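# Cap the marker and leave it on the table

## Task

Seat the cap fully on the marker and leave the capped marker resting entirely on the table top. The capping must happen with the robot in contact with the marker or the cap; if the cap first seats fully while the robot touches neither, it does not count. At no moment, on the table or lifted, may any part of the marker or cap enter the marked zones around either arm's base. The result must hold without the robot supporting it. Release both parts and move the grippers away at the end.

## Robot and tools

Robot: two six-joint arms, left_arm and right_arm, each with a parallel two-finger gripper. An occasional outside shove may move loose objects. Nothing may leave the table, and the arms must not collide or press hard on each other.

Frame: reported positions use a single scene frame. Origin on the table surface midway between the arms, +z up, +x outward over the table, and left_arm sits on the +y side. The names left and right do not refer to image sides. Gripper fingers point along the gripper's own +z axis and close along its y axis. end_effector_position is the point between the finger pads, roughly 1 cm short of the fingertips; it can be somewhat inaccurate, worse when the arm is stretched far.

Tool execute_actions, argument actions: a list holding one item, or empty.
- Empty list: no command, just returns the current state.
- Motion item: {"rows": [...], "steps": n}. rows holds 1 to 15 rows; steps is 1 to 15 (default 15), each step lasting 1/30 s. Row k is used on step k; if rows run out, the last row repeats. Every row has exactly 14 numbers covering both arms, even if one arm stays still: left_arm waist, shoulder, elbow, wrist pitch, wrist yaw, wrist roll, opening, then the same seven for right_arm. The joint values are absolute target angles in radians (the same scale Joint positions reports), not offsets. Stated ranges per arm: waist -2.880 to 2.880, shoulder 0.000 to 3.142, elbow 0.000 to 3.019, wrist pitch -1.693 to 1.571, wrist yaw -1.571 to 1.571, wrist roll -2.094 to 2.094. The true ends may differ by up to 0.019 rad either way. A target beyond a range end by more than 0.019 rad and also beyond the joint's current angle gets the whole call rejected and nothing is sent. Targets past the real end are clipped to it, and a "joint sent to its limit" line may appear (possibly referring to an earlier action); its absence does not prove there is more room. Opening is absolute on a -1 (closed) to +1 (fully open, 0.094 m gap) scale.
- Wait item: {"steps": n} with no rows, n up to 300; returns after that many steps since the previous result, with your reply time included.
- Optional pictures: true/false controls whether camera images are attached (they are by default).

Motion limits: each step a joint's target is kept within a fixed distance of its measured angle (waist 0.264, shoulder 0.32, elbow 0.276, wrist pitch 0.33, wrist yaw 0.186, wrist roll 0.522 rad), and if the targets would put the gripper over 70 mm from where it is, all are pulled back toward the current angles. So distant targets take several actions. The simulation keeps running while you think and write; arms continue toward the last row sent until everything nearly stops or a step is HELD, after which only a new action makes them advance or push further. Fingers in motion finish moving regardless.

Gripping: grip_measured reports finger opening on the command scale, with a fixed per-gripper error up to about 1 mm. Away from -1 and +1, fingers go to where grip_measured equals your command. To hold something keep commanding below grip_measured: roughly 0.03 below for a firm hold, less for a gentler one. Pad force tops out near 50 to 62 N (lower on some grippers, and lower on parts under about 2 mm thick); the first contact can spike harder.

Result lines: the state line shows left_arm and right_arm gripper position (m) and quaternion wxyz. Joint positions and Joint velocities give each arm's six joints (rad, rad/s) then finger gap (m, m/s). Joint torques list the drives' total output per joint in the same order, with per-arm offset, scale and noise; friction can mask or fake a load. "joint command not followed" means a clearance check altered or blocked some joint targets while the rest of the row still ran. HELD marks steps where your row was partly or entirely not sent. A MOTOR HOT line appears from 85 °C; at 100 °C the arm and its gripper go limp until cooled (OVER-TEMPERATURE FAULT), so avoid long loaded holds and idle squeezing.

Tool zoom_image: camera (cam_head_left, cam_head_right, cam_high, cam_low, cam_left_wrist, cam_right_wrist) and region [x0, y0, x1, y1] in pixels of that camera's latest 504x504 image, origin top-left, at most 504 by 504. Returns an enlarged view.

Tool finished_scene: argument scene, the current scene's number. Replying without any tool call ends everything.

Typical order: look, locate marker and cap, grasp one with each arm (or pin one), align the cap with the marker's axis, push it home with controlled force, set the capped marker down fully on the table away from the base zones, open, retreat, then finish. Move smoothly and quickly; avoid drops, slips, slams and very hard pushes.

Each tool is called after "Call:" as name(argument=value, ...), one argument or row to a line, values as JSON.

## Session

Call:
execute_actions(
  actions=[],
)

Scene clock: 0.00 s of 5100.00 s.
left_arm: end_effector_position=(+0.2715, -0.0477, +0.3682) grip_measured=+1.000 end_effector_quat_wxyz=(-0.058, -0.099, +0.952, -0.283) | right_arm: end_effector_position=(+0.6203, -0.1014, +0.1110) grip_measured=+1.000 end_effector_quat_wxyz=(-0.031, +0.438, +0.898, -0.033)
Joint positions: left_arm=[-0.738  1.338  1.514 -1.426  0.5   -0.912  0.094] | right_arm=[ 0.432  2.121  1.958 -1.498 -0.003  1.313  0.094]
Joint velocities: left_arm=[-0.005 -0.005 -0.022  0.002  0.037 -0.007  0.   ] | right_arm=[-0.005  0.015  0.002 -0.002 -0.095  0.022  0.   ]
Joint torques (N m, as the arm reports them, + toward a larger angle): no reading
Motor temperatures (°C, as the motors report them): left_arm=[23 22 26 23 21 22] | right_arm=[21 24 24 23 25 25]

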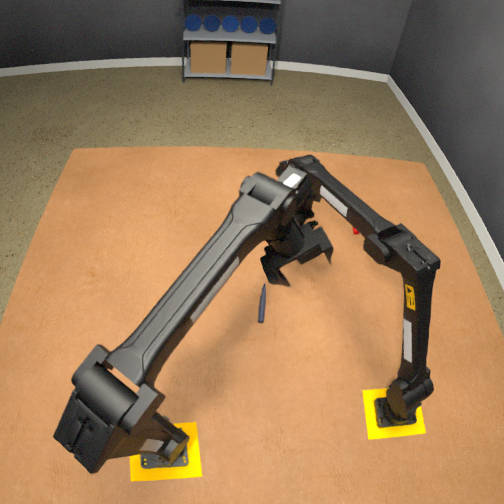

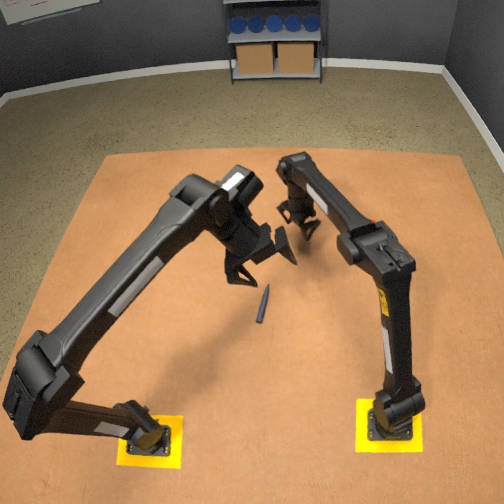

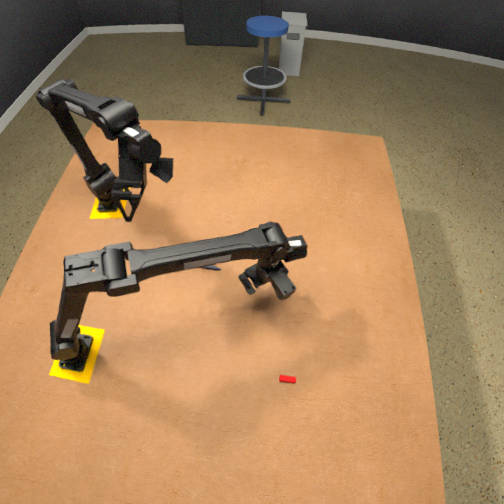

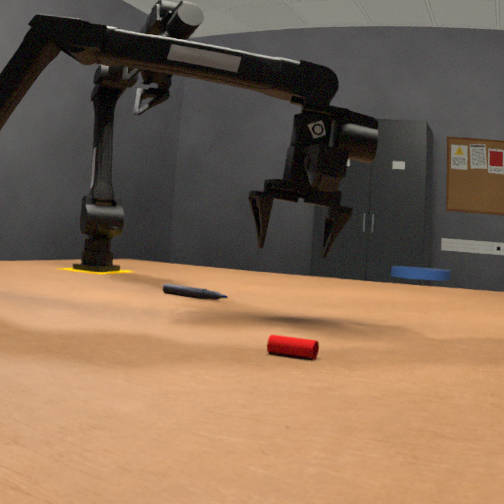

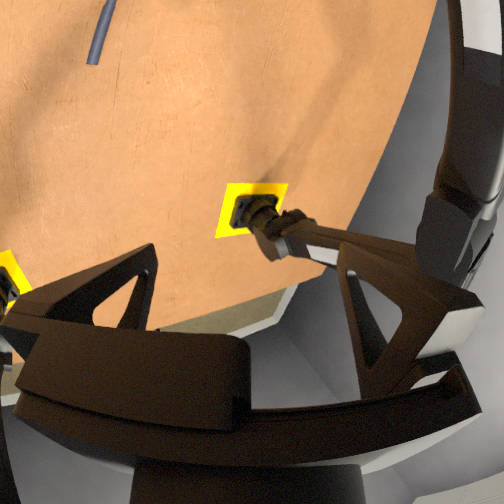

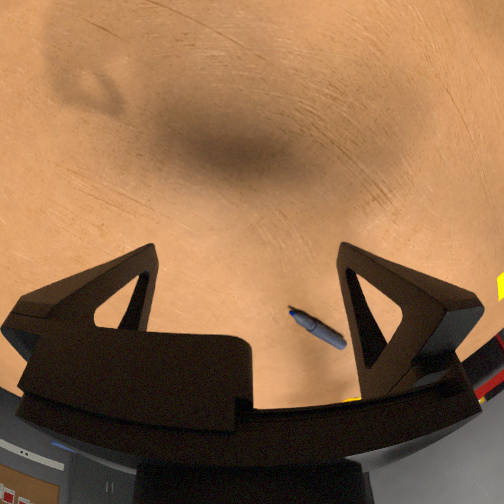

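Call:
execute_actions(
  actions=[
    {"rows":[[-0.73,1.34,1.52,-1.42,0.47,-0.87,1,0.41,2.1,1.96,-1.46,0,1.25,1],[-0.73,1.345,1.52,-1.41,0.44,-0.83,1,0.39,2.08,1.94,-1.4,0,1.18,1],[-0.72,1.35,1.51,-1.4,0.41,-0.79,1,0.365,2.06,1.91,-1.34,0,1.1,1],[-0.72,1.36,1.5,-1.39,0.38,-0.75,1,0.34,2.04,1.88,-1.28,0,1.02,1],[-0.71,1.37,1.49,-1.38,0.35,-0.71,1,0.315,2.02,1.85,-1.22,0,0.94,1],[-0.71,1.38,1.48,-1.37,0.32,-0.67,1,0.29,2.0,1.81,-1.16,0,0.86,1],[-0.7,1.395,1.47,-1.355,0.29,-0.63,1,0.265,1.98,1.77,-1.1,0,0.78,1],[-0.7,1.41,1.455,-1.34,0.26,-0.59,1,0.24,1.96,1.73,-1.04,0,0.7,1],[-0.69,1.425,1.44,-1.325,0.23,-0.55,1,0.215,1.94,1.69,-0.98,0,0.62,1],[-0.69,1.44,1.425,-1.31,0.2,-0.51,1,0.19,1.92,1.65,-0.92,0,0.54,1],[-0.68,1.455,1.41,-1.295,0.17,-0.47,1,0.165,1.9,1.61,-0.86,0,0.46,1],[-0.68,1.47,1.395,-1.28,0.14,-0.43,1,0.14,1.88,1.57,-0.8,0,0.38,1],[-0.67,1.485,1.38,-1.265,0.11,-0.39,1,0.12,1.86,1.53,-0.74,0,0.3,1],[-0.665,1.5,1.365,-1.25,0.08,-0.36,1,0.1,1.84,1.49,-0.68,0,0.22,1],[-0.66,1.515,1.35,-1.235,0.05,-0.34,1,0.08,1.82,1.45,-0.62,0,0.14,1]],"steps":15},
  ],
  pictures=false,
)

Call:
execute_actions(
  actions=[
    {"rows":[[-0.658,1.53,1.335,-1.22,0.02,-0.34,0.6,0.065,1.8,1.41,-0.56,0,0.06,0.6],[-0.658,1.545,1.32,-1.2,0,-0.34,0.6,0.05,1.785,1.37,-0.5,0,-0.01,0.6],[-0.658,1.56,1.305,-1.18,0,-0.34,0.6,0.04,1.77,1.33,-0.44,0,-0.01,0.6],[-0.658,1.575,1.29,-1.16,0,-0.34,0.6,0.03,1.76,1.29,-0.38,0,-0.01,0.6],[-0.658,1.59,1.275,-1.14,0,-0.34,0.6,0.02,1.75,1.25,-0.32,0,-0.01,0.6],[-0.658,1.605,1.26,-1.12,0,-0.34,0.6,0.012,1.74,1.21,-0.26,0,-0.01,0.6],[-0.658,1.62,1.25,-1.1,0,-0.34,0.6,0.008,1.735,1.17,-0.2,0,-0.01,0.6],[-0.658,1.635,1.24,-1.085,0,-0.34,0.6,0.008,1.73,1.13,-0.14,0,-0.01,0.6],[-0.658,1.65,1.23,-1.07,0,-0.34,0.6,0.008,1.727,1.09,-0.08,0,-0.01,0.6],[-0.658,1.665,1.22,-1.055,0,-0.34,0.6,0.008,1.727,1.05,-0.02,0,-0.01,0.6],[-0.658,1.68,1.21,-1.04,0,-0.34,0.6,0.008,1.727,1.01,0.04,0,-0.01,0.6],[-0.658,1.695,1.2,-1.03,0,-0.34,0.6,0.008,1.727,0.97,0.1,0,-0.01,0.6],[-0.658,1.707,1.195,-1.02,0,-0.34,0.6,0.008,1.727,0.935,0.15,0,-0.01,0.6],[-0.658,1.716,1.19,-1.015,0,-0.34,0.6,0.008,1.727,0.9,0.2,0,-0.01,0.6],[-0.658,1.722,1.188,-1.01,0,-0.34,0.6,0.008,1.727,0.878,0.235,0,-0.01,0.6]],"steps":15},
  ],
  pictures=false,
)

Call:
execute_actions(
  actions=[
    {"steps":15},
  ],
)

Scene clock: 74.10 s of 5100.00 s.
left_arm: end_effector_position=(+0.3545, +0.0096, +0.2367) grip_measured=+1.000 end_effector_quat_wxyz=(+0.065, +0.044, +0.994, -0.082) | right_arm: end_effector_position=(+0.7025, -0.2808, +0.1069) grip_measured=+1.000 end_effector_quat_wxyz=(+0.205, +0.197, +0.956, +0.067)
Joint positions: left_arm=[-0.685  1.477  1.381 -1.28   0.076 -0.487  0.094] | right_arm=[ 0.132  1.896  1.527 -0.767 -0.003  0.512  0.094]
Joint velocities: left_arm=[ 0.171  0.65  -0.486  0.447 -0.696  0.945  0.   ] | right_arm=[-1.06  -0.757 -1.326  2.     0.051 -2.425  0.   ]
Joint torques (N m, as the arm reports them, + toward a larger angle): left_arm=[  1.23 -11.94  10.18   0.95   0.09   0.1 ] | right_arm=[  0.88 -23.89  10.91   0.81   0.26  -0.03]
Motor temperatures (°C, as the motors report them): left_arm=[23 23 30 23 21 22] | right_arm=[21 27 29 23 25 25]
Steps of this call (steps 1 to 90: nothing new was sent; then 70.60 s passed at rest; steps 91 to 105: all 15 steps of this action). Readings (joint positions):
91: left_arm=[-0.738 1.338 1.514 -1.426 0.486 -0.907] | right_arm=[0.431 2.121 1.958 -1.495 -0.003 1.305]
92: left_arm=[-0.738 1.338 1.514 -1.426 0.463 -0.895] | right_arm=[0.429 2.119 1.954 -1.477 -0.003 1.285]
94: left_arm=[-0.737 1.339 1.513 -1.421 0.405 -0.856] | right_arm=[0.417 2.103 1.921 -1.392 -0.003 1.211]
98: left_arm=[-0.727 1.356 1.486 -1.385 0.287 -0.737] | right_arm=[0.349 2.044 1.808 -1.193 -0.003 1.011]
105: the state above

Scene clock: 74.60 s of 5100.00 s.
left_arm: end_effector_position=(+0.3634, +0.0303, +0.0640) grip_measured=+0.603 end_effector_quat_wxyz=(+0.008, +0.097, +0.995, -0.005) | right_arm: end_effector_position=(+0.6443, -0.3650, +0.0678) grip_measured=+0.603 end_effector_quat_wxyz=(+0.433, +0.020, +0.901, -0.001)
Joint positions: left_arm=[-0.665  1.706  1.196 -1.041  0.002 -0.355  0.075] | right_arm=[0.004 1.722 0.926 0.122 0.002 0.02  0.075]
Joint velocities: left_arm=[-0.005  0.337 -0.188  0.198  0.022 -0.022  0.   ] | right_arm=[ 0.054 -0.015 -1.053  1.248  0.007 -0.11  -0.001]
Joint torques (N m, as the arm reports them, + toward a larger angle): left_arm=[  0.09 -14.37   8.94   0.68  -0.07   0.1 ] | right_arm=[  1.06 -15.4   10.47   2.2   -0.05  -0.04]
Motor temperatures (°C, as the motors report them): left_arm=[23 23 30 23 21 22] | right_arm=[21 27 29 23 25 25]
Steps of this call (steps 1 to 15: all 15 steps of this action). Readings (joint positions):
1: left_arm=[-0.679 1.499 1.364 -1.265 0.046 -0.459] | right_arm=[0.098 1.871 1.481 -0.701 -0.002 0.427]
2: left_arm=[-0.675 1.520 1.346 -1.249 0.020 -0.438] | right_arm=[0.066 1.848 1.438 -0.639 -0.001 0.344]
4: left_arm=[-0.667 1.558 1.313 -1.213 0.004 -0.406] | right_arm=[0.015 1.804 1.358 -0.517 0.001 0.221]
8: left_arm=[-0.665 1.619 1.254 -1.137 0.002 -0.373] | right_arm=[-0.023 1.741 1.204 -0.274 0.002 0.092]
15: the state above

Scene clock: 75.10 s of 5100.00 s.
left_arm: end_effector_position=(+0.3594, +0.0327, +0.0462) grip_measured=+0.603 end_effector_quat_wxyz=(-0.005, +0.099, +0.995, +0.001) | right_arm: end_effector_position=(+0.6286, -0.3631, +0.0540) grip_measured=+0.603 end_effector_quat_wxyz=(+0.442, +0.010, +0.897, -0.005)
Joint positions: left_arm=[-0.665  1.736  1.182 -1.027  0.002 -0.35   0.075] | right_arm=[0.007 1.724 0.859 0.209 0.002 0.002 0.075]
Joint velocities: left_arm=[-0.024 -0.015  0.012  0.002  0.022 -0.007 -0.   ] | right_arm=[-0.005  0.005 -0.017  0.002  0.007  0.051 -0.   ]
Joint torques (N m, as the arm reports them, + toward a larger angle): left_arm=[  0.39 -15.29   9.06   0.71  -0.07   0.1 ] | right_arm=[  1.42 -15.49  10.27   2.44  -0.01  -0.06]
Motor temperatures (°C, as the motors report them): left_arm=[23 23 30 23 21 22] | right_arm=[21 27 29 23 25 25]
Steps of this call (steps 1 to 15: the robot went on to your last target). Readings (joint positions):
1: left_arm=[-0.665 1.717 1.191 -1.035 0.002 -0.354] | right_arm=[0.006 1.722 0.896 0.154 0.002 0.016]
2: left_arm=[-0.665 1.726 1.187 -1.032 0.002 -0.353] | right_arm=[0.007 1.723 0.875 0.170 0.002 0.013]
4: left_arm=[-0.665 1.736 1.183 -1.030 0.002 -0.352] | right_arm=[0.007 1.724 0.860 0.183 0.002 0.008]
8: left_arm=[-0.665 1.736 1.182 -1.027 0.002 -0.351] | right_arm=[0.007 1.724 0.859 0.207 0.002 0.004]
15: the state above

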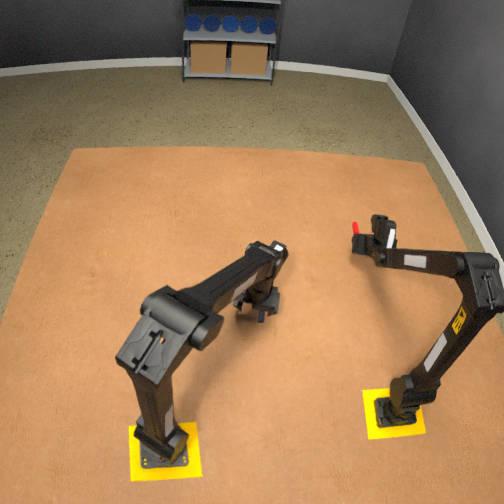

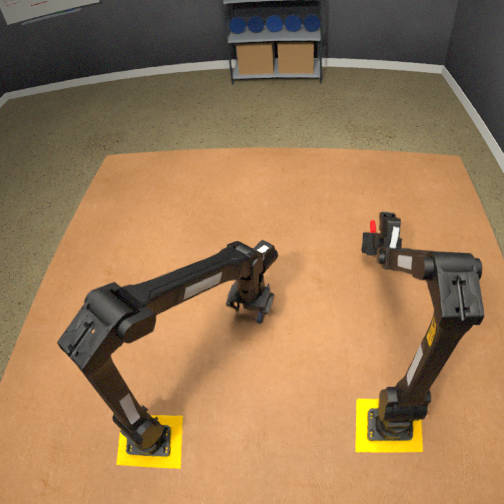

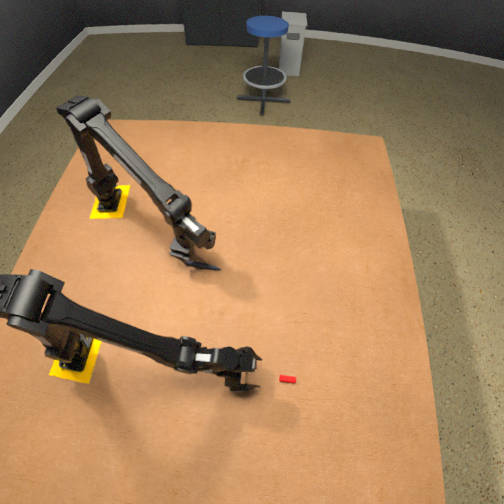

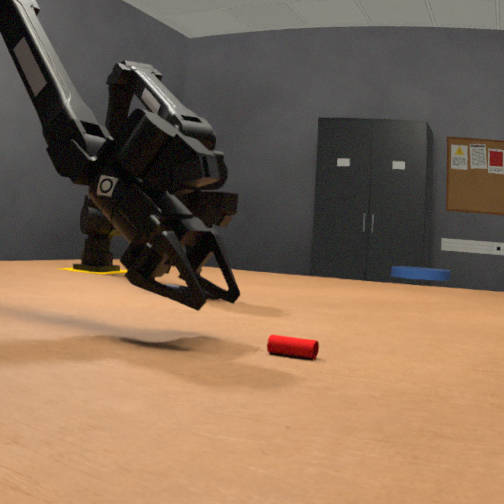

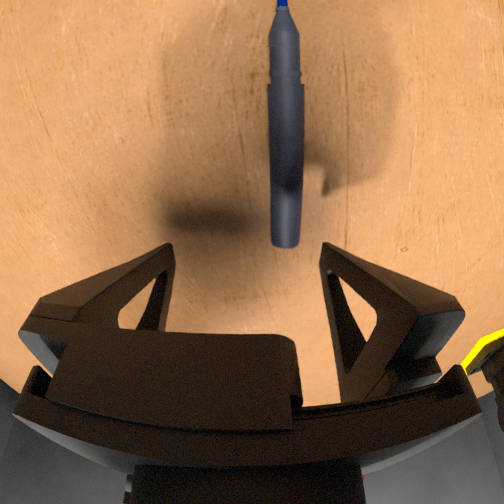

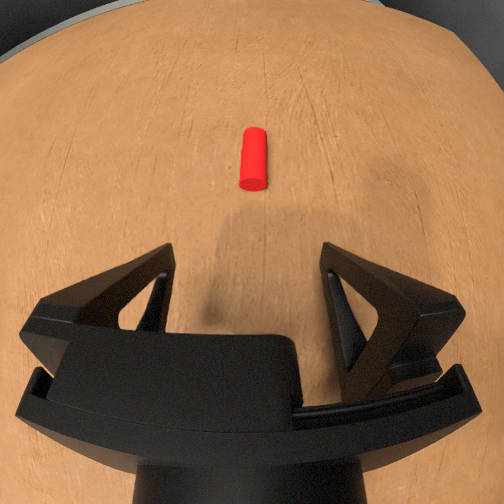

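Call:
execute_actions(
  actions=[
    {"rows":[[-0.68,1.736,1.19,-1.01,0,-0.38,0.6,0,1.735,0.9,0.235,0,0,0.5],[-0.69,1.736,1.19,-1.005,0,-0.41,0.6,-0.005,1.75,0.92,0.237,0,0,0.5],[-0.7,1.74,1.19,-1.0,0,-0.445,0.6,-0.008,1.765,0.94,0.239,0,0,0.4],[-0.708,1.745,1.19,-0.995,0,-0.445,0.6,-0.008,1.78,0.96,0.241,0,0,0.4],[-0.708,1.75,1.19,-0.99,0,-0.445,0.5,-0.008,1.797,0.98,0.243,0,0,0.3],[-0.708,1.755,1.19,-0.98,0,-0.445,0.5,-0.008,1.814,1.0,0.245,0,0,0.3],[-0.708,1.76,1.18,-0.97,0,-0.445,0.4,-0.008,1.831,1.02,0.247,0,0,0.2],[-0.708,1.766,1.18,-0.96,0,-0.445,0.3,-0.008,1.848,1.04,0.247,0,0,0.2],[-0.708,1.772,1.18,-0.95,0,-0.445,0.2,-0.008,1.865,1.06,0.247,0,0,0.1],[-0.708,1.778,1.18,-0.94,0,-0.445,0.1,-0.008,1.882,1.08,0.247,0,0,0.1],[-0.708,1.784,1.18,-0.935,0,-0.445,0,-0.008,1.899,1.095,0.247,0,0,0],[-0.708,1.79,1.18,-0.93,0,-0.445,0,-0.008,1.916,1.11,0.247,0,0,0],[-0.708,1.796,1.18,-0.925,0,-0.445,0,-0.008,1.932,1.12,0.247,0,0,0],[-0.708,1.801,1.18,-0.925,0,-0.445,0,-0.008,1.945,1.127,0.247,0,0,0],[-0.708,1.805,1.18,-0.925,0,-0.445,0,-0.008,1.953,1.13,0.247,0,0,0]],"steps":15},
  ],
  pictures=false,
)

Call:
execute_actions(
  actions=[
    {"steps":14},
  ],
)

Scene clock: 103.77 s of 5100.00 s.
left_arm: end_effector_position=(+0.3631, +0.0110, +0.0214) grip_measured=+0.003 end_effector_quat_wxyz=(+0.008, +0.076, +0.997, -0.005) | right_arm: end_effector_position=(+0.7175, -0.3701, +0.0558) grip_measured=+0.003 end_effector_quat_wxyz=(+0.475, +0.013, +0.880, -0.007)
Joint positions: left_arm=[-0.7    1.79   1.182 -0.945  0.001 -0.431  0.047] | right_arm=[-0.001  1.901  1.094  0.226  0.002  0.001  0.047]
Joint velocities: left_arm=[ 0.015  0.19  -0.012  0.056 -0.037 -0.022  0.   ] | right_arm=[-0.005  0.396  0.222  0.002 -0.066 -0.037 -0.   ]
Joint torques (N m, as the arm reports them, + toward a larger angle): left_arm=[ -1.   -14.37   8.12   0.6   -0.05  -0.15] | right_arm=[  1.19 -17.37  10.82   1.97   0.     0.03]
Motor temperatures (°C, as the motors report them): left_arm=[23 23 29 23 21 22] | right_arm=[21 26 28 23 25 25]
Steps of this call (steps 1 to 15: the robot went on to your last target; steps 16 to 90: nothing new was sent; then 25.17 s passed at rest; steps 91 to 105: all 15 steps of this action). Readings (joint positions):
91: left_arm=[-0.665 1.736 1.182 -1.027 0.002 -0.353] | right_arm=[0.007 1.724 0.859 0.209 0.002 0.001]
92: left_arm=[-0.666 1.736 1.182 -1.026 0.002 -0.361] | right_arm=[0.007 1.724 0.861 0.209 0.002 0.001]
94: left_arm=[-0.671 1.736 1.182 -1.020 0.001 -0.387] | right_arm=[0.006 1.732 0.879 0.209 0.002 0.001]
98: left_arm=[-0.691 1.743 1.182 -0.994 0.001 -0.416] | right_arm=[0.001 1.787 0.966 0.217 0.002 0.001]
105: the state above

Scene clock: 104.23 s of 5100.00 s.
left_arm: end_effector_position=(+0.3619, +0.0118, +0.0123) grip_measured=+0.003 end_effector_quat_wxyz=(+0.000, +0.074, +0.997, -0.001) | right_arm: end_effector_position=(+0.7166, -0.3700, +0.0323) grip_measured=+0.002 end_effector_quat_wxyz=(+0.460, +0.013, +0.888, -0.007)
Joint positions: left_arm=[-0.7    1.809  1.182 -0.942  0.001 -0.435  0.047] | right_arm=[-0.001  1.941  1.1    0.226  0.002  0.001  0.047]
Joint velocities: left_arm=[-0.005 -0.005  0.007 -0.017  0.051 -0.081 -0.   ] | right_arm=[ 0.005 -0.005 -0.012 -0.017  0.051  0.022  0.   ]
Joint torques (N m, as the arm reports them, + toward a larger angle): left_arm=[ -0.93 -15.23   7.97   0.74  -0.05  -0.15] | right_arm=[  0.28 -19.12  11.64   2.39  -0.01   0.04]
Motor temperatures (°C, as the motors report them): left_arm=[23 23 28 23 21 22] | right_arm=[21 26 28 23 25 25]
Steps of this call (steps 1 to 14: the robot went on to your last target). Readings (joint positions):
1: left_arm=[-0.700 1.796 1.182 -0.943 0.001 -0.432] | right_arm=[-0.001 1.913 1.099 0.226 0.002 0.001]
2: left_arm=[-0.700 1.802 1.182 -0.943 0.001 -0.432] | right_arm=[-0.001 1.922 1.100 0.226 0.002 0.001]
4: left_arm=[-0.700 1.808 1.182 -0.943 0.001 -0.433] | right_arm=[-0.001 1.936 1.100 0.226 0.002 0.001]
8: left_arm=[-0.700 1.809 1.182 -0.942 0.001 -0.434] | right_arm=[-0.001 1.941 1.100 0.226 0.002 0.001]
14: the state above

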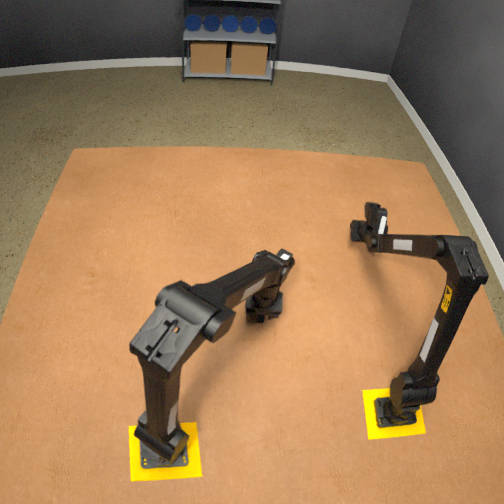

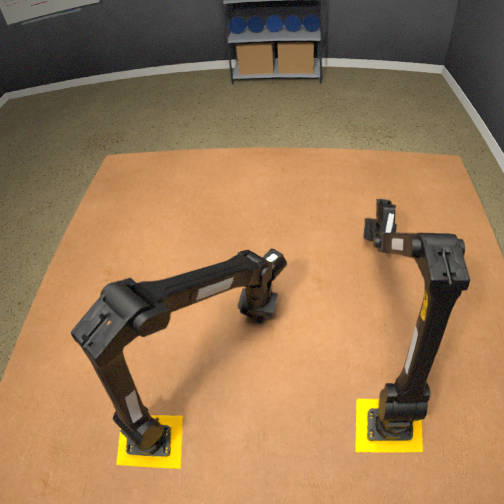

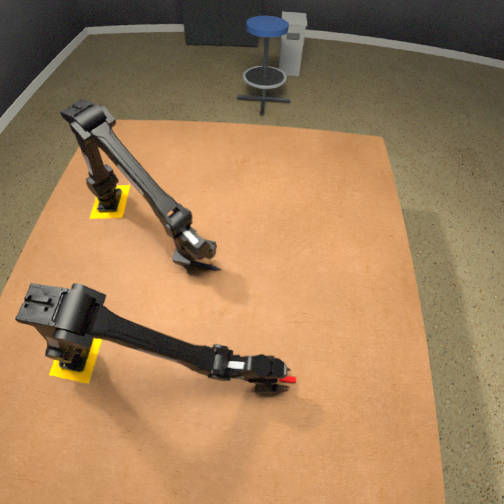

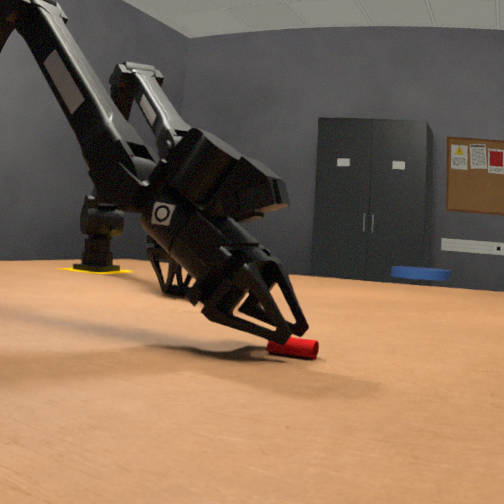

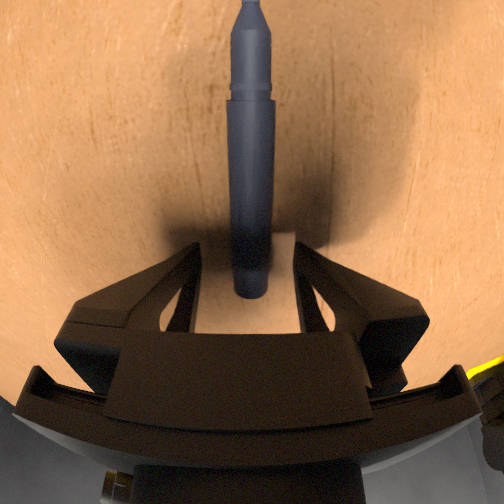

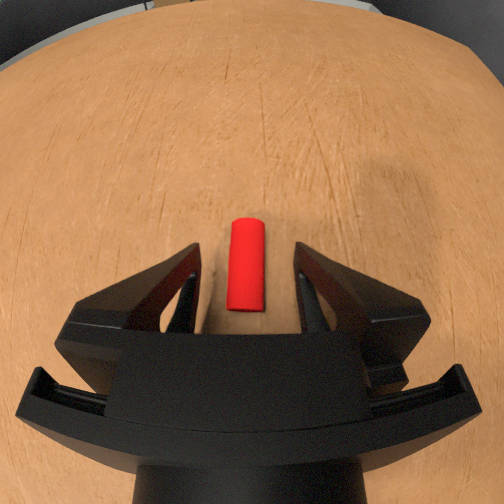

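Call:
execute_actions(
  actions=[
    {"rows":[[-0.7,1.805,1.19,-0.935,0,-0.435,-0.2,0,1.96,1.1,0.235,0,0,-0.1],[-0.7,1.805,1.19,-0.935,0,-0.435,-0.4,0,1.964,1.095,0.235,0,0,-0.2],[-0.7,1.805,1.19,-0.935,0,-0.435,-0.5,0,1.968,1.09,0.235,0,0,-0.3],[-0.7,1.805,1.19,-0.935,0,-0.435,-0.55,0,1.972,1.086,0.235,0,0,-0.3],[-0.7,1.805,1.19,-0.935,0,-0.435,-0.59,0,1.975,1.086,0.235,0,0,-0.3],[-0.7,1.805,1.19,-0.935,0,-0.435,-0.62,0,1.975,1.086,0.235,0,0,-0.3],[-0.7,1.805,1.19,-0.935,0,-0.435,-0.65,0,1.975,1.086,0.235,0,0,-0.3],[-0.7,1.805,1.19,-0.935,0,-0.435,-0.68,0,1.975,1.086,0.235,0,0,-0.3]],"steps":15},
  ],
)

Scene clock: 116.17 s of 5100.00 s.
left_arm: end_effector_position=(+0.3619, +0.0118, +0.0123) grip_measured=-0.638 end_effector_quat_wxyz=(+0.000, +0.074, +0.997, -0.001) | right_arm: end_effector_position=(+0.7105, -0.3699, +0.0216) grip_measured=-0.298 end_effector_quat_wxyz=(+0.451, +0.013, +0.892, -0.007)
Joint positions: left_arm=[-0.7    1.809  1.182 -0.942  0.001 -0.435  0.017] | right_arm=[-0.001  1.949  1.088  0.226  0.002  0.001  0.033]
Joint velocities: left_arm=[-0.015  0.024 -0.012  0.002  0.037 -0.066 -0.001] | right_arm=[-0.005 -0.005 -0.012  0.002  0.095  0.037  0.001]
Joint torques (N m, as the arm reports them, + toward a larger angle): left_arm=[ -0.24 -15.2    8.93   0.34  -0.04  -0.02] | right_arm=[  0.91 -17.63   8.55   1.82   0.03   0.1 ]
Motor temperatures (°C, as the motors report them): left_arm=[23 23 28 23 21 22] | right_arm=[21 26 28 23 25 25]
Steps of this call (steps 1 to 30: the robot went on to your last target; steps 31 to 90: nothing new was sent; then 8.43 s passed at rest; steps 91 to 105: all 15 steps of this action). Readings (joint positions):
91: left_arm=[-0.700 1.809 1.182 -0.942 0.001 -0.435] | right_arm=[-0.001 1.941 1.100 0.226 0.002 0.001]
92: left_arm=[-0.700 1.809 1.182 -0.942 0.001 -0.435] | right_arm=[-0.001 1.941 1.100 0.226 0.002 0.001]
94: left_arm=[-0.700 1.809 1.182 -0.942 0.001 -0.435] | right_arm=[-0.001 1.941 1.098 0.226 0.002 0.001]
98: left_arm=[-0.700 1.809 1.182 -0.942 0.001 -0.435] | right_arm=[-0.001 1.944 1.089 0.226 0.002 0.001]
105: the state above

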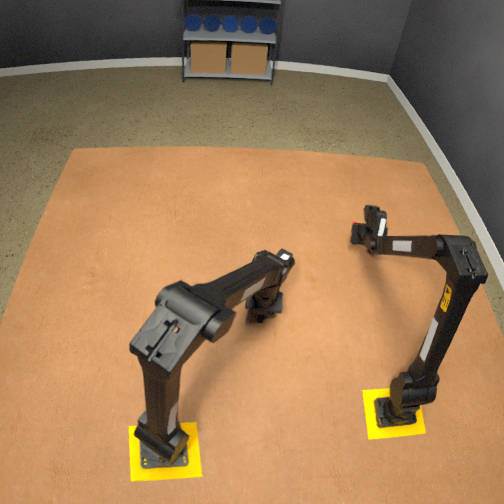

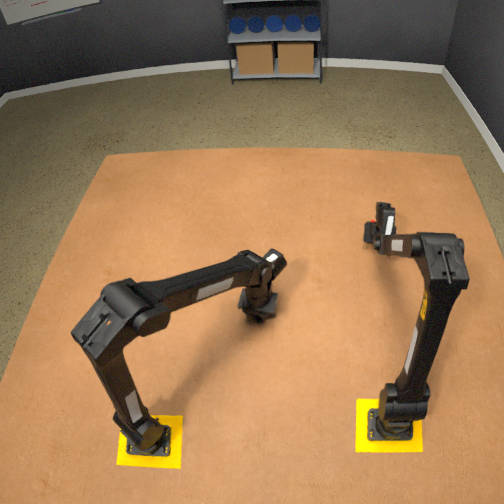

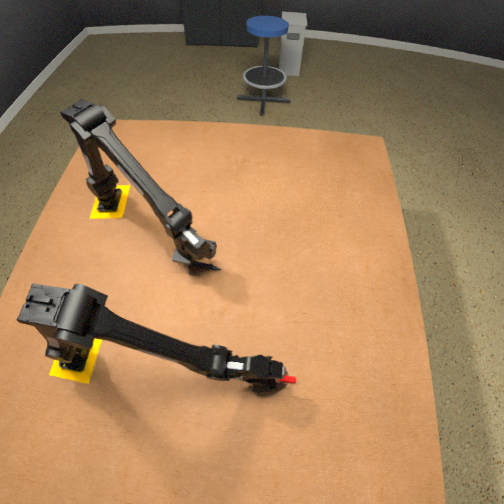

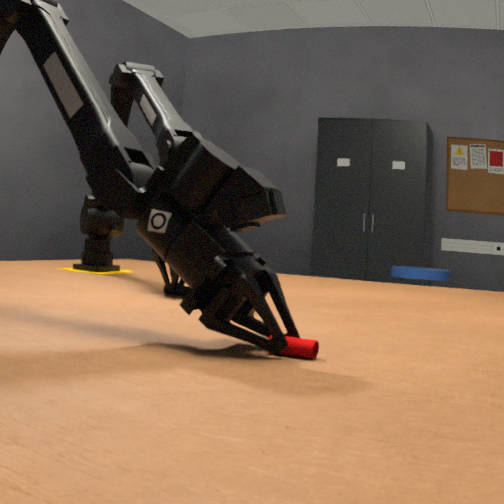

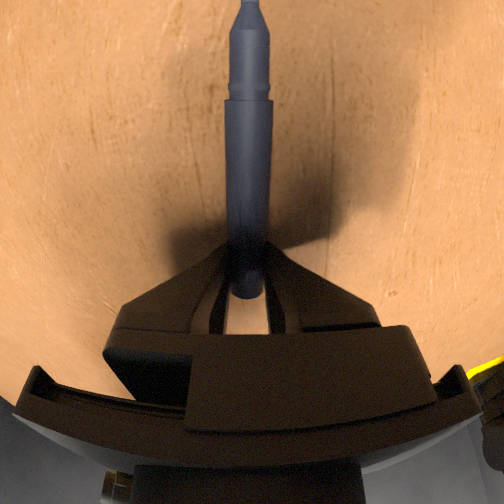

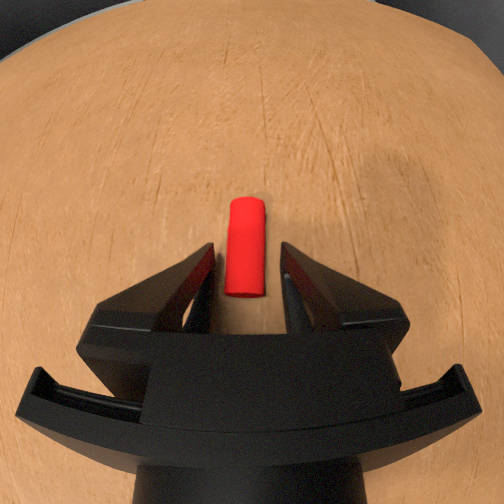

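Call:
execute_actions(
  actions=[
    {"rows":[[-0.7,1.79,1.2,-0.935,0,-0.435,-0.68,0,1.98,1.095,0.235,0,0,-0.3],[-0.7,1.78,1.2,-0.935,0,-0.435,-0.68,0,1.984,1.095,0.235,0,0,-0.35],[-0.7,1.77,1.2,-0.935,0,-0.435,-0.68,0,1.987,1.095,0.235,0,0,-0.4],[-0.7,1.76,1.2,-0.935,0,-0.435,-0.68,0,1.987,1.095,0.235,0,0,-0.4],[-0.7,1.75,1.2,-0.935,0,-0.435,-0.68,0,1.987,1.095,0.235,0,0,-0.4],[-0.69,1.745,1.2,-0.935,0,-0.4,-0.68,0,1.987,1.095,0.235,0,0,-0.4],[-0.67,1.745,1.2,-0.935,0,-0.3,-0.68,0,1.987,1.095,0.235,0,0,-0.4],[-0.645,1.745,1.2,-0.935,0,-0.1,-0.68,0,1.987,1.095,0.235,0,0,-0.45],[-0.615,1.745,1.2,-0.935,0,0.2,-0.68,0,1.987,1.095,0.235,0,0,-0.5],[-0.58,1.745,1.2,-0.935,0,1.93,-0.68,0,1.987,1.095,0.235,0,0,-0.54],[-0.545,1.745,1.2,-0.935,0,1.93,-0.68,0,1.987,1.095,0.235,0,0,-0.58],[-0.51,1.745,1.2,-0.935,0,1.93,-0.68,0,1.98,1.095,0.235,0,0,-0.61],[-0.48,1.745,1.2,-0.935,0,1.93,-0.68,0,1.98,1.095,0.235,0,0,-0.64],[-0.455,1.745,1.2,-0.935,0,1.93,-0.68,0,1.98,1.095,0.235,0,0,-0.66],[-0.436,1.745,1.2,-0.935,0,1.93,-0.68,0,1.98,1.095,0.235,0,0,-0.67]],"steps":15},
  ],
  pictures=false,
)

Call:
execute_actions(
  actions=[
    {"steps":35},
  ],
)

Scene clock: 135.73 s of 5100.00 s.
left_arm: end_effector_position=(+0.4086, +0.0853, +0.0398) grip_measured=-0.638 end_effector_quat_wxyz=(+0.030, +0.356, +0.934, -0.003) | right_arm: end_effector_position=(+0.7098, -0.3700, +0.0169) grip_measured=-0.624 end_effector_quat_wxyz=(+0.448, +0.014, +0.894, -0.007)
Joint positions: left_arm=[-0.522  1.751  1.182 -0.942  0.003  0.323  0.017] | right_arm=[-0.001  1.956  1.088  0.226  0.003  0.001  0.018]
Joint velocities: left_arm=[ 1.167  0.005 -0.017 -0.017 -0.022  2.791 -0.   ] | right_arm=[-0.015  0.005 -0.007 -0.007 -0.081 -0.007  0.   ]
Joint torques (N m, as the arm reports them, + toward a larger angle): left_arm=[  1.07 -15.03  10.33   0.43  -0.02   0.02] | right_arm=[  1.17 -17.63   9.06   1.73  -0.01   0.05]
Motor temperatures (°C, as the motors report them): left_arm=[23 24 28 23 21 22] | right_arm=[21 26 27 23 25 25]
Steps of this call (steps 1 to 15: the robot went on to your last target; steps 16 to 90: nothing new was sent; then 16.07 s passed at rest; steps 91 to 105: all 15 steps of this action). Readings (joint positions):
91: left_arm=[-0.700 1.809 1.182 -0.942 0.001 -0.435] | right_arm=[-0.001 1.949 1.088 0.226 0.002 0.001]
92: left_arm=[-0.700 1.809 1.182 -0.942 0.001 -0.435] | right_arm=[-0.001 1.949 1.088 0.226 0.002 0.001]
94: left_arm=[-0.700 1.804 1.182 -0.942 0.001 -0.435] | right_arm=[-0.001 1.951 1.088 0.226 0.002 0.001]
98: left_arm=[-0.696 1.775 1.182 -0.942 0.001 -0.358] | right_arm=[-0.001 1.956 1.088 0.226 0.002 0.001]
105: the state above

Scene clock: 136.90 s of 5100.00 s.
left_arm: end_effector_position=(+0.4250, +0.1287, +0.0398) grip_measured=-0.638 end_effector_quat_wxyz=(+0.020, +0.898, +0.440, +0.022) | right_arm: end_effector_position=(+0.7098, -0.3700, +0.0169) grip_measured=-0.624 end_effector_quat_wxyz=(+0.448, +0.014, +0.894, -0.007)
Joint positions: left_arm=[-0.429  1.751  1.182 -0.942 -0.001  1.918  0.017] | right_arm=[-0.001  1.956  1.088  0.226  0.003  0.001  0.018]
Joint velocities: left_arm=[-0.005 -0.015 -0.017  0.002 -0.051  0.007 -0.001] | right_arm=[ 0.015 -0.015  0.012  0.002  0.022  0.037 -0.   ]
Joint torques (N m, as the arm reports them, + toward a larger angle): left_arm=[ -0.94 -14.57  10.26   0.34   0.19   0.11] | right_arm=[  0.98 -17.32   8.97   1.66  -0.04   0.11]
Motor temperatures (°C, as the motors report them): left_arm=[23 24 28 23 21 22] | right_arm=[21 26 27 23 25 25]
Steps of this call (steps 1 to 35: the robot went on to your last target). Readings (joint positions):
1: left_arm=[-0.484 1.751 1.182 -0.942 0.001 0.422] | right_arm=[-0.001 1.956 1.088 0.226 0.003 0.001]
2: left_arm=[-0.450 1.751 1.182 -0.942 -0.001 0.521] | right_arm=[-0.001 1.956 1.088 0.226 0.003 0.001]
4: left_arm=[-0.406 1.751 1.182 -0.942 -0.004 0.718] | right_arm=[-0.001 1.956 1.088 0.226 0.003 0.001]
8: left_arm=[-0.404 1.751 1.182 -0.942 -0.003 1.113] | right_arm=[-0.001 1.956 1.088 0.226 0.003 0.001]
35: the state above

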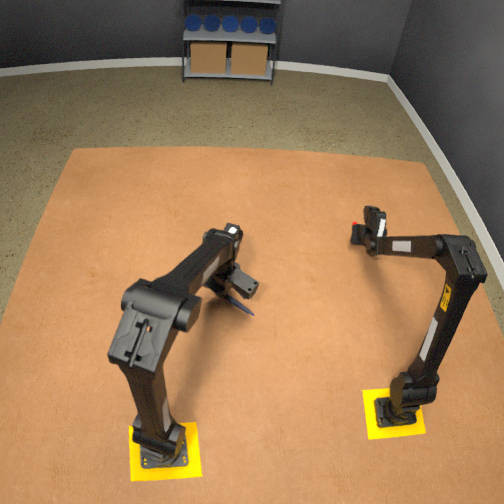

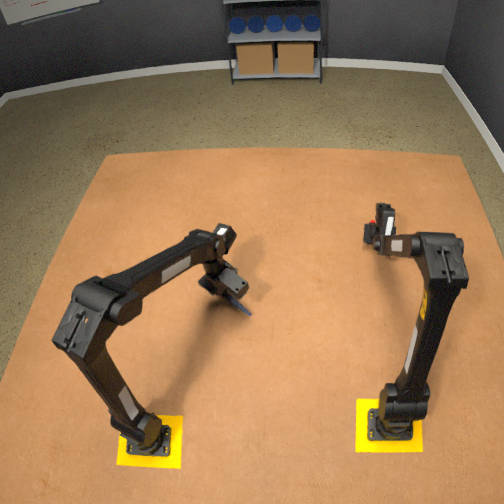

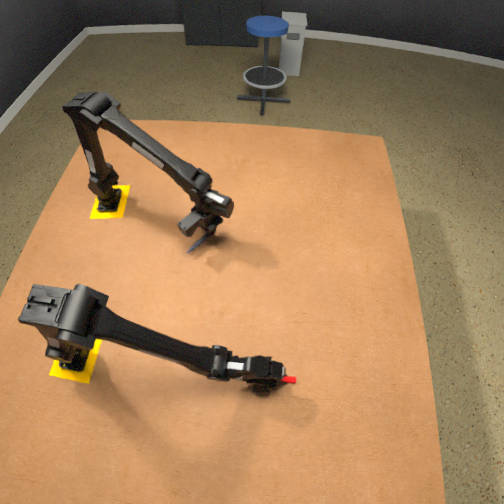

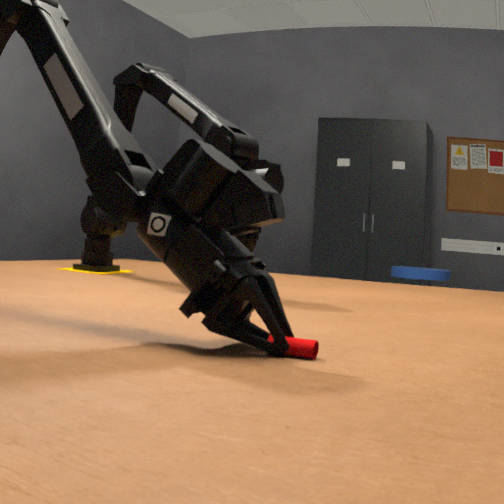

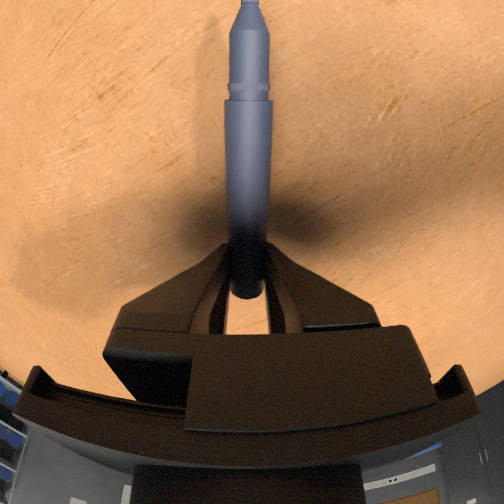

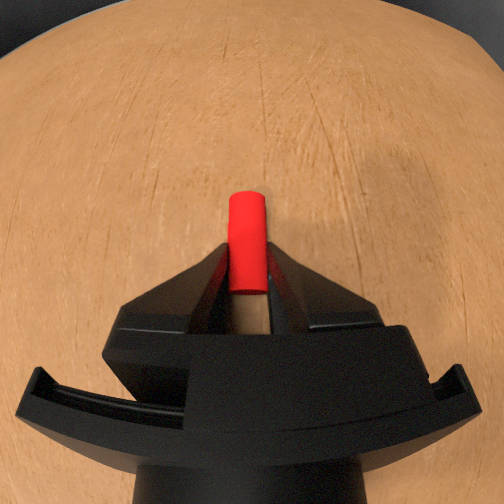

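Call:
execute_actions(
  actions=[
    {"rows":[[-0.43,1.76,1.2,-0.935,0,1.935,-0.68,0,1.93,1.1,0.235,0,0,-0.665],[-0.43,1.765,1.2,-0.935,0,1.935,-0.68,0,1.91,1.1,0.24,0,0,-0.665],[-0.43,1.77,1.2,-0.935,0,1.935,-0.68,0,1.89,1.1,0.245,0,0,-0.665],[-0.43,1.775,1.2,-0.935,0,1.935,-0.68,0,1.87,1.1,0.25,0,0,-0.665],[-0.43,1.78,1.2,-0.935,0,1.935,-0.68,0,1.85,1.09,0.255,0,0,-0.665],[-0.43,1.785,1.2,-0.935,0,1.935,-0.68,0.01,1.83,1.07,0.26,0,0,-0.665],[-0.43,1.79,1.2,-0.935,0,1.935,-0.68,0.025,1.81,1.045,0.267,0,0,-0.665],[-0.43,1.795,1.2,-0.935,0,1.935,-0.68,0.045,1.79,1.02,0.274,0,0,-0.665],[-0.43,1.8,1.2,-0.935,0,1.935,-0.68,0.07,1.77,0.99,0.281,0,0,-0.665],[-0.43,1.804,1.2,-0.935,0,1.935,-0.68,0.095,1.75,0.96,0.288,0,0,-0.665],[-0.43,1.807,1.2,-0.935,0,1.935,-0.68,0.12,1.73,0.93,0.295,0,0,-0.665],[-0.43,1.81,1.2,-0.935,0,1.935,-0.68,0.145,1.71,0.9,0.302,0,0,-0.665],[-0.43,1.812,1.2,-0.935,0,1.935,-0.68,0.17,1.69,0.87,0.309,0,0,-0.665],[-0.43,1.812,1.2,-0.935,0,1.935,-0.68,0.195,1.67,0.84,0.316,0,0,-0.665],[-0.43,1.812,1.2,-0.935,0,1.935,-0.68,0.22,1.65,0.81,0.323,0,0,-0.665]],"steps":15},
  ],
  pictures=false,
)

Call:
execute_actions(
  actions=[
    {"rows":[[-0.43,1.812,1.2,-0.935,0,1.935,-0.68,0.245,1.63,0.78,0.33,0,0,-0.665],[-0.43,1.812,1.2,-0.935,0,1.935,-0.68,0.27,1.61,0.75,0.34,0,0,-0.665],[-0.43,1.812,1.2,-0.935,0,1.935,-0.62,0.295,1.59,0.72,0.35,0,0,-0.665],[-0.43,1.81,1.2,-0.935,0,1.935,-0.55,0.32,1.57,0.69,0.36,0,0,-0.665],[-0.43,1.8,1.2,-0.935,0,1.935,-0.4,0.345,1.555,0.66,0.37,0,0,-0.665],[-0.43,1.79,1.2,-0.935,0,1.935,-0.2,0.37,1.54,0.63,0.38,0,0,-0.665],[-0.43,1.78,1.2,-0.935,0,1.935,-0.1,0.395,1.525,0.6,0.39,0,0,-0.665],[-0.43,1.77,1.2,-0.935,0,1.935,-0.1,0.42,1.515,0.57,0.4,0,0,-0.665],[-0.43,1.76,1.2,-0.935,0,1.935,-0.1,0.445,1.505,0.545,0.41,0,0,-0.665],[-0.43,1.75,1.2,-0.935,0,1.935,-0.1,0.47,1.5,0.52,0.415,0,0,-0.665],[-0.43,1.74,1.2,-0.935,0,1.935,-0.1,0.495,1.497,0.5,0.42,0,0,-0.665],[-0.43,1.735,1.2,-0.935,0,1.935,-0.1,0.52,1.495,0.485,0.425,0,0,-0.665],[-0.43,1.735,1.2,-0.935,0,1.935,-0.1,0.545,1.495,0.47,0.427,0,0,-0.665],[-0.43,1.735,1.2,-0.935,0,1.935,-0.1,0.57,1.495,0.462,0.427,0,0,-0.665],[-0.43,1.735,1.2,-0.935,0,1.935,-0.1,0.595,1.495,0.456,0.427,0,0,-0.665]],"steps":15},
  ],
  pictures=false,
)

Call:
execute_actions(
  actions=[
    {"rows":[[-0.43,1.735,1.2,-0.935,0,1.8,-0.1,0.62,1.495,0.456,0.427,0,0,-0.665],[-0.43,1.735,1.2,-0.935,0,1.6,-0.1,0.645,1.495,0.456,0.427,0,0,-0.665],[-0.43,1.735,1.2,-0.935,0,-1.227,-0.1,0.67,1.495,0.456,0.427,0,0,-0.665],[-0.43,1.735,1.2,-0.935,0,-1.227,-0.1,0.695,1.495,0.456,0.427,0,0,-0.665],[-0.43,1.735,1.2,-0.935,0,-1.227,-0.1,0.72,1.495,0.456,0.427,0,0,-0.665],[-0.43,1.735,1.2,-0.935,0,-1.227,-0.1,0.745,1.495,0.456,0.427,0,0,-0.665],[-0.43,1.735,1.2,-0.935,0,-1.227,-0.1,0.77,1.495,0.456,0.427,0,0,-0.665],[-0.43,1.735,1.2,-0.935,0,-1.227,-0.1,0.795,1.495,0.456,0.427,0,0,-0.665],[-0.43,1.735,1.2,-0.935,0,-1.227,-0.1,0.82,1.495,0.456,0.427,0,0,-0.665],[-0.43,1.735,1.2,-0.935,0,-1.227,-0.1,0.845,1.495,0.456,0.427,0,0,-0.665],[-0.43,1.735,1.2,-0.935,0,-1.227,-0.1,0.87,1.495,0.456,0.427,0,0,-0.665],[-0.43,1.735,1.2,-0.935,0,-1.227,-0.1,0.89,1.495,0.456,0.427,0,0,-0.665],[-0.43,1.735,1.2,-0.935,0,-1.227,-0.1,0.908,1.495,0.456,0.427,0,0,-0.665],[-0.43,1.735,1.2,-0.935,0,-1.227,-0.1,0.922,1.495,0.456,0.427,0,0,-0.665],[-0.43,1.735,1.2,-0.935,0,-1.227,-0.1,0.93,1.495,0.456,0.427,0,0,-0.665]],"steps":15},
  ],
  pictures=false,
)

Call:
execute_actions(
  actions=[
    {"steps":35},
  ],
)

Scene clock: 193.97 s of 5100.00 s.
left_arm: end_effector_position=(+0.4191, +0.1306, +0.0118) grip_measured=-0.638 end_effector_quat_wxyz=(-0.000, +0.900, +0.437, +0.001) | right_arm: end_effector_position=(+0.6431, -0.2754, +0.1026) grip_measured=-0.624 end_effector_quat_wxyz=(+0.503, -0.053, +0.862, +0.031)
Joint positions: left_arm=[-0.429  1.811  1.182 -0.942 -0.001  1.925  0.017] | right_arm=[0.152 1.679 0.872 0.291 0.003 0.001 0.018]
Joint velocities: left_arm=[-0.005  0.005 -0.002  0.012 -0.051 -0.051 -0.001] | right_arm=[ 1.04  -0.63  -0.808  0.227 -0.066  0.066  0.   ]
Joint torques (N m, as the arm reports them, + toward a larger angle): left_arm=[ -0.4  -14.4    9.78   0.26   0.19   0.1 ] | right_arm=[  1.   -15.51   7.55   2.08  -0.02   0.04]
Motor temperatures (°C, as the motors report them): left_arm=[23 24 29 23 21 22] | right_arm=[21 26 27 23 25 25]
Steps of this call (steps 1 to 15: the robot went on to your last target; steps 16 to 90: nothing new was sent; then 53.57 s passed at rest; steps 91 to 105: all 15 steps of this action). Readings (joint positions):
91: left_arm=[-0.429 1.751 1.182 -0.942 -0.001 1.921] | right_arm=[-0.001 1.956 1.088 0.226 0.003 0.001]
92: left_arm=[-0.429 1.752 1.182 -0.942 -0.001 1.921] | right_arm=[-0.001 1.954 1.088 0.226 0.003 0.001]
94: left_arm=[-0.429 1.755 1.182 -0.942 -0.001 1.923] | right_arm=[-0.001 1.945 1.088 0.226 0.003 0.001]
98: left_arm=[-0.429 1.775 1.182 -0.942 -0.001 1.924] | right_arm=[0.003 1.876 1.058 0.236 0.003 0.001]
105: the state above

Scene clock: 194.47 s of 5100.00 s.
left_arm: end_effector_position=(+0.4250, +0.1287, +0.0396) grip_measured=-0.103 end_effector_quat_wxyz=(+0.020, +0.899, +0.436, +0.022) | right_arm: end_effector_position=(+0.4345, -0.1248, +0.0345) grip_measured=-0.624 end_effector_quat_wxyz=(+0.430, -0.229, +0.865, +0.115)
Joint positions: left_arm=[-0.429  1.751  1.182 -0.942 -0.001  1.925  0.042] | right_arm=[ 0.547  1.509  0.467  0.395 -0.     0.001  0.018]
Joint velocities: left_arm=[ 0.005 -0.23  -0.002  0.002 -0.037 -0.022  0.   ] | right_arm=[ 0.728  0.005 -0.31  -0.012 -0.037 -0.037  0.001]
Joint torques (N m, as the arm reports them, + toward a larger angle): left_arm=[ -0.29 -14.41  10.2    0.22   0.18   0.09] | right_arm=[  2.34 -12.15   7.73   2.8    0.03   0.02]
Motor temperatures (°C, as the motors report them): left_arm=[23 24 29 23 21 22] | right_arm=[21 26 27 23 25 25]
Steps of this call (steps 1 to 15: all 15 steps of this action). Readings (joint positions):
1: left_arm=[-0.429 1.811 1.182 -0.942 -0.001 1.925] | right_arm=[0.188 1.659 0.843 0.298 0.003 0.001]
2: left_arm=[-0.429 1.811 1.182 -0.942 -0.001 1.925] | right_arm=[0.224 1.641 0.812 0.306 0.002 0.001]
4: left_arm=[-0.429 1.811 1.182 -0.942 -0.001 1.925] | right_arm=[0.289 1.610 0.749 0.321 0.000 0.001]
8: left_arm=[-0.429 1.807 1.182 -0.942 -0.001 1.925] | right_arm=[0.387 1.555 0.621 0.355 -0.000 0.001]
15: the state above

Scene clock: 194.97 s of 5100.00 s.
left_arm: end_effector_position=(+0.4262, +0.1283, +0.0463) grip_measured=-0.102 end_effector_quat_wxyz=(+0.037, +0.428, +0.903, +0.005) | right_arm: end_effector_position=(+0.3244, -0.0042, +0.0296) grip_measured=-0.624 end_effector_quat_wxyz=(+0.399, -0.383, +0.812, +0.189)
Joint positions: left_arm=[-0.429  1.737  1.182 -0.942 -0.001  0.572  0.042] | right_arm=[ 0.91   1.509  0.452  0.4   -0.     0.001  0.018]
Joint velocities: left_arm=[ 0.015  0.005  0.007 -0.017 -0.051 -2.791  0.001] | right_arm=[ 0.484  0.005  0.002 -0.017  0.037 -0.081 -0.001]
Joint torques (N m, as the arm reports them, + toward a larger angle): left_arm=[ -0.4  -14.43  10.41   0.44   0.15  -0.08] | right_arm=[  0.11 -11.6    7.13   2.47   0.1    0.07]
Motor temperatures (°C, as the motors report them): left_arm=[23 24 29 23 21 22] | right_arm=[21 26 27 23 25 25]
Steps of this call (steps 1 to 15: all 15 steps of this action). Readings (joint positions):
1: left_arm=[-0.429 1.745 1.182 -0.942 -0.001 1.907] | right_arm=[0.572 1.509 0.459 0.395 -0.000 0.001]
2: left_arm=[-0.429 1.740 1.182 -0.942 -0.001 1.855] | right_arm=[0.598 1.509 0.454 0.395 -0.000 0.001]
4: left_arm=[-0.429 1.737 1.182 -0.942 -0.001 1.663] | right_arm=[0.648 1.509 0.452 0.395 -0.000 0.001]
8: left_arm=[-0.429 1.737 1.182 -0.942 -0.001 1.266] | right_arm=[0.748 1.509 0.452 0.400 -0.000 0.001]
15: the state above

Scene clock: 196.13 s of 5100.00 s.
left_arm: end_effector_position=(+0.4262, +0.1283, +0.0463) grip_measured=-0.102 end_effector_quat_wxyz=(+0.027, -0.435, +0.900, -0.025) | right_arm: end_effector_position=(+0.3154, +0.0030, +0.0296) grip_measured=-0.624 end_effector_quat_wxyz=(+0.396, -0.393, +0.807, +0.194)
Joint positions: left_arm=[-0.429  1.737  1.182 -0.942 -0.001 -1.214  0.042] | right_arm=[ 0.936  1.509  0.452  0.4   -0.     0.001  0.018]
Joint velocities: left_arm=[-0.005  0.005  0.002 -0.007 -0.007 -0.051 -0.   ] | right_arm=[-0.005 -0.024  0.012 -0.002 -0.066 -0.037 -0.001]
Joint torques (N m, as the arm reports them, + toward a larger angle): left_arm=[ -0.34 -14.17  10.32   0.38   0.    -0.14] | right_arm=[  0.81 -12.12   7.47   2.43   0.05   0.08]
Motor temperatures (°C, as the motors report them): left_arm=[23 24 29 23 21 22] | right_arm=[21 26 27 23 25 25]
Steps of this call (steps 1 to 35: the robot went on to your last target). Readings (joint positions):
1: left_arm=[-0.429 1.737 1.182 -0.942 -0.001 0.473] | right_arm=[0.924 1.509 0.452 0.400 -0.000 0.001]
2: left_arm=[-0.429 1.737 1.182 -0.942 -0.001 0.374] | right_arm=[0.932 1.509 0.452 0.400 -0.000 0.001]
4: left_arm=[-0.429 1.737 1.182 -0.942 -0.001 0.176] | right_arm=[0.936 1.509 0.452 0.400 -0.000 0.001]
8: left_arm=[-0.429 1.737 1.182 -0.942 -0.001 -0.221] | right_arm=[0.936 1.509 0.452 0.400 -0.000 0.001]
35: the state above

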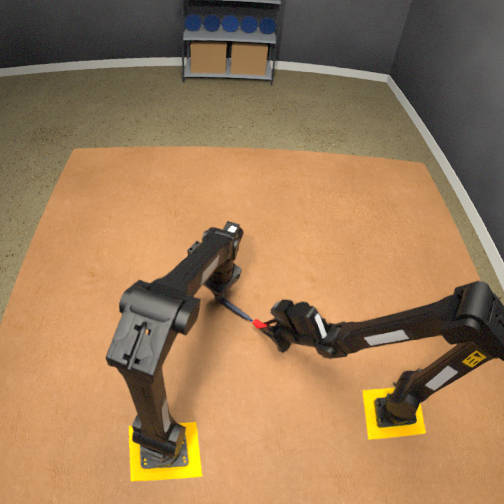

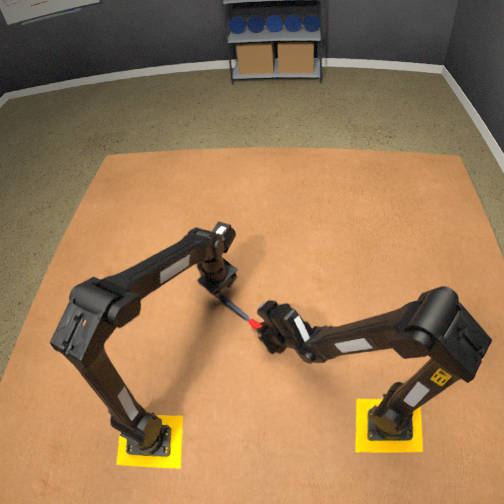

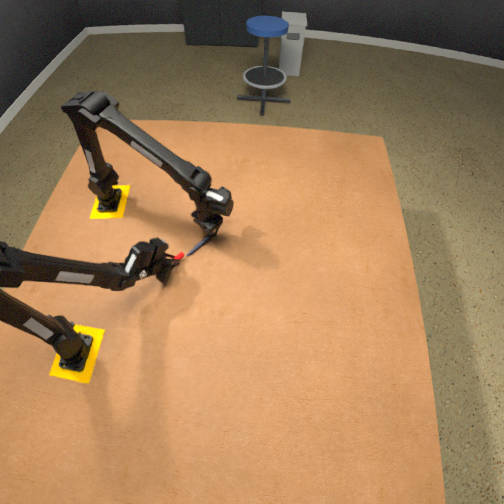

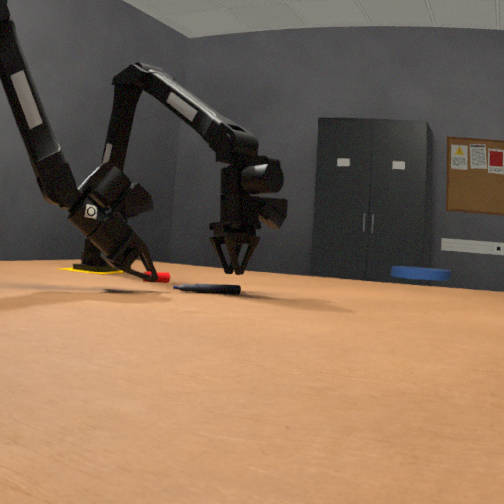

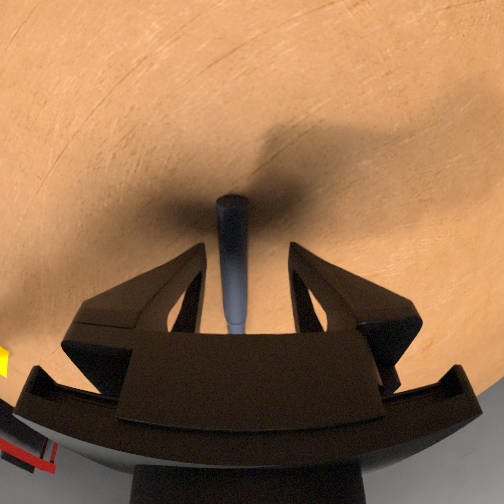

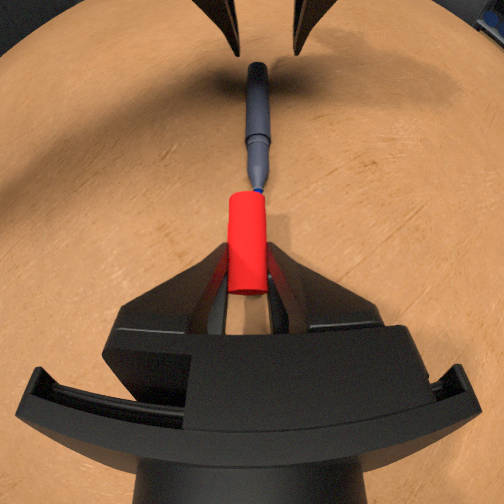

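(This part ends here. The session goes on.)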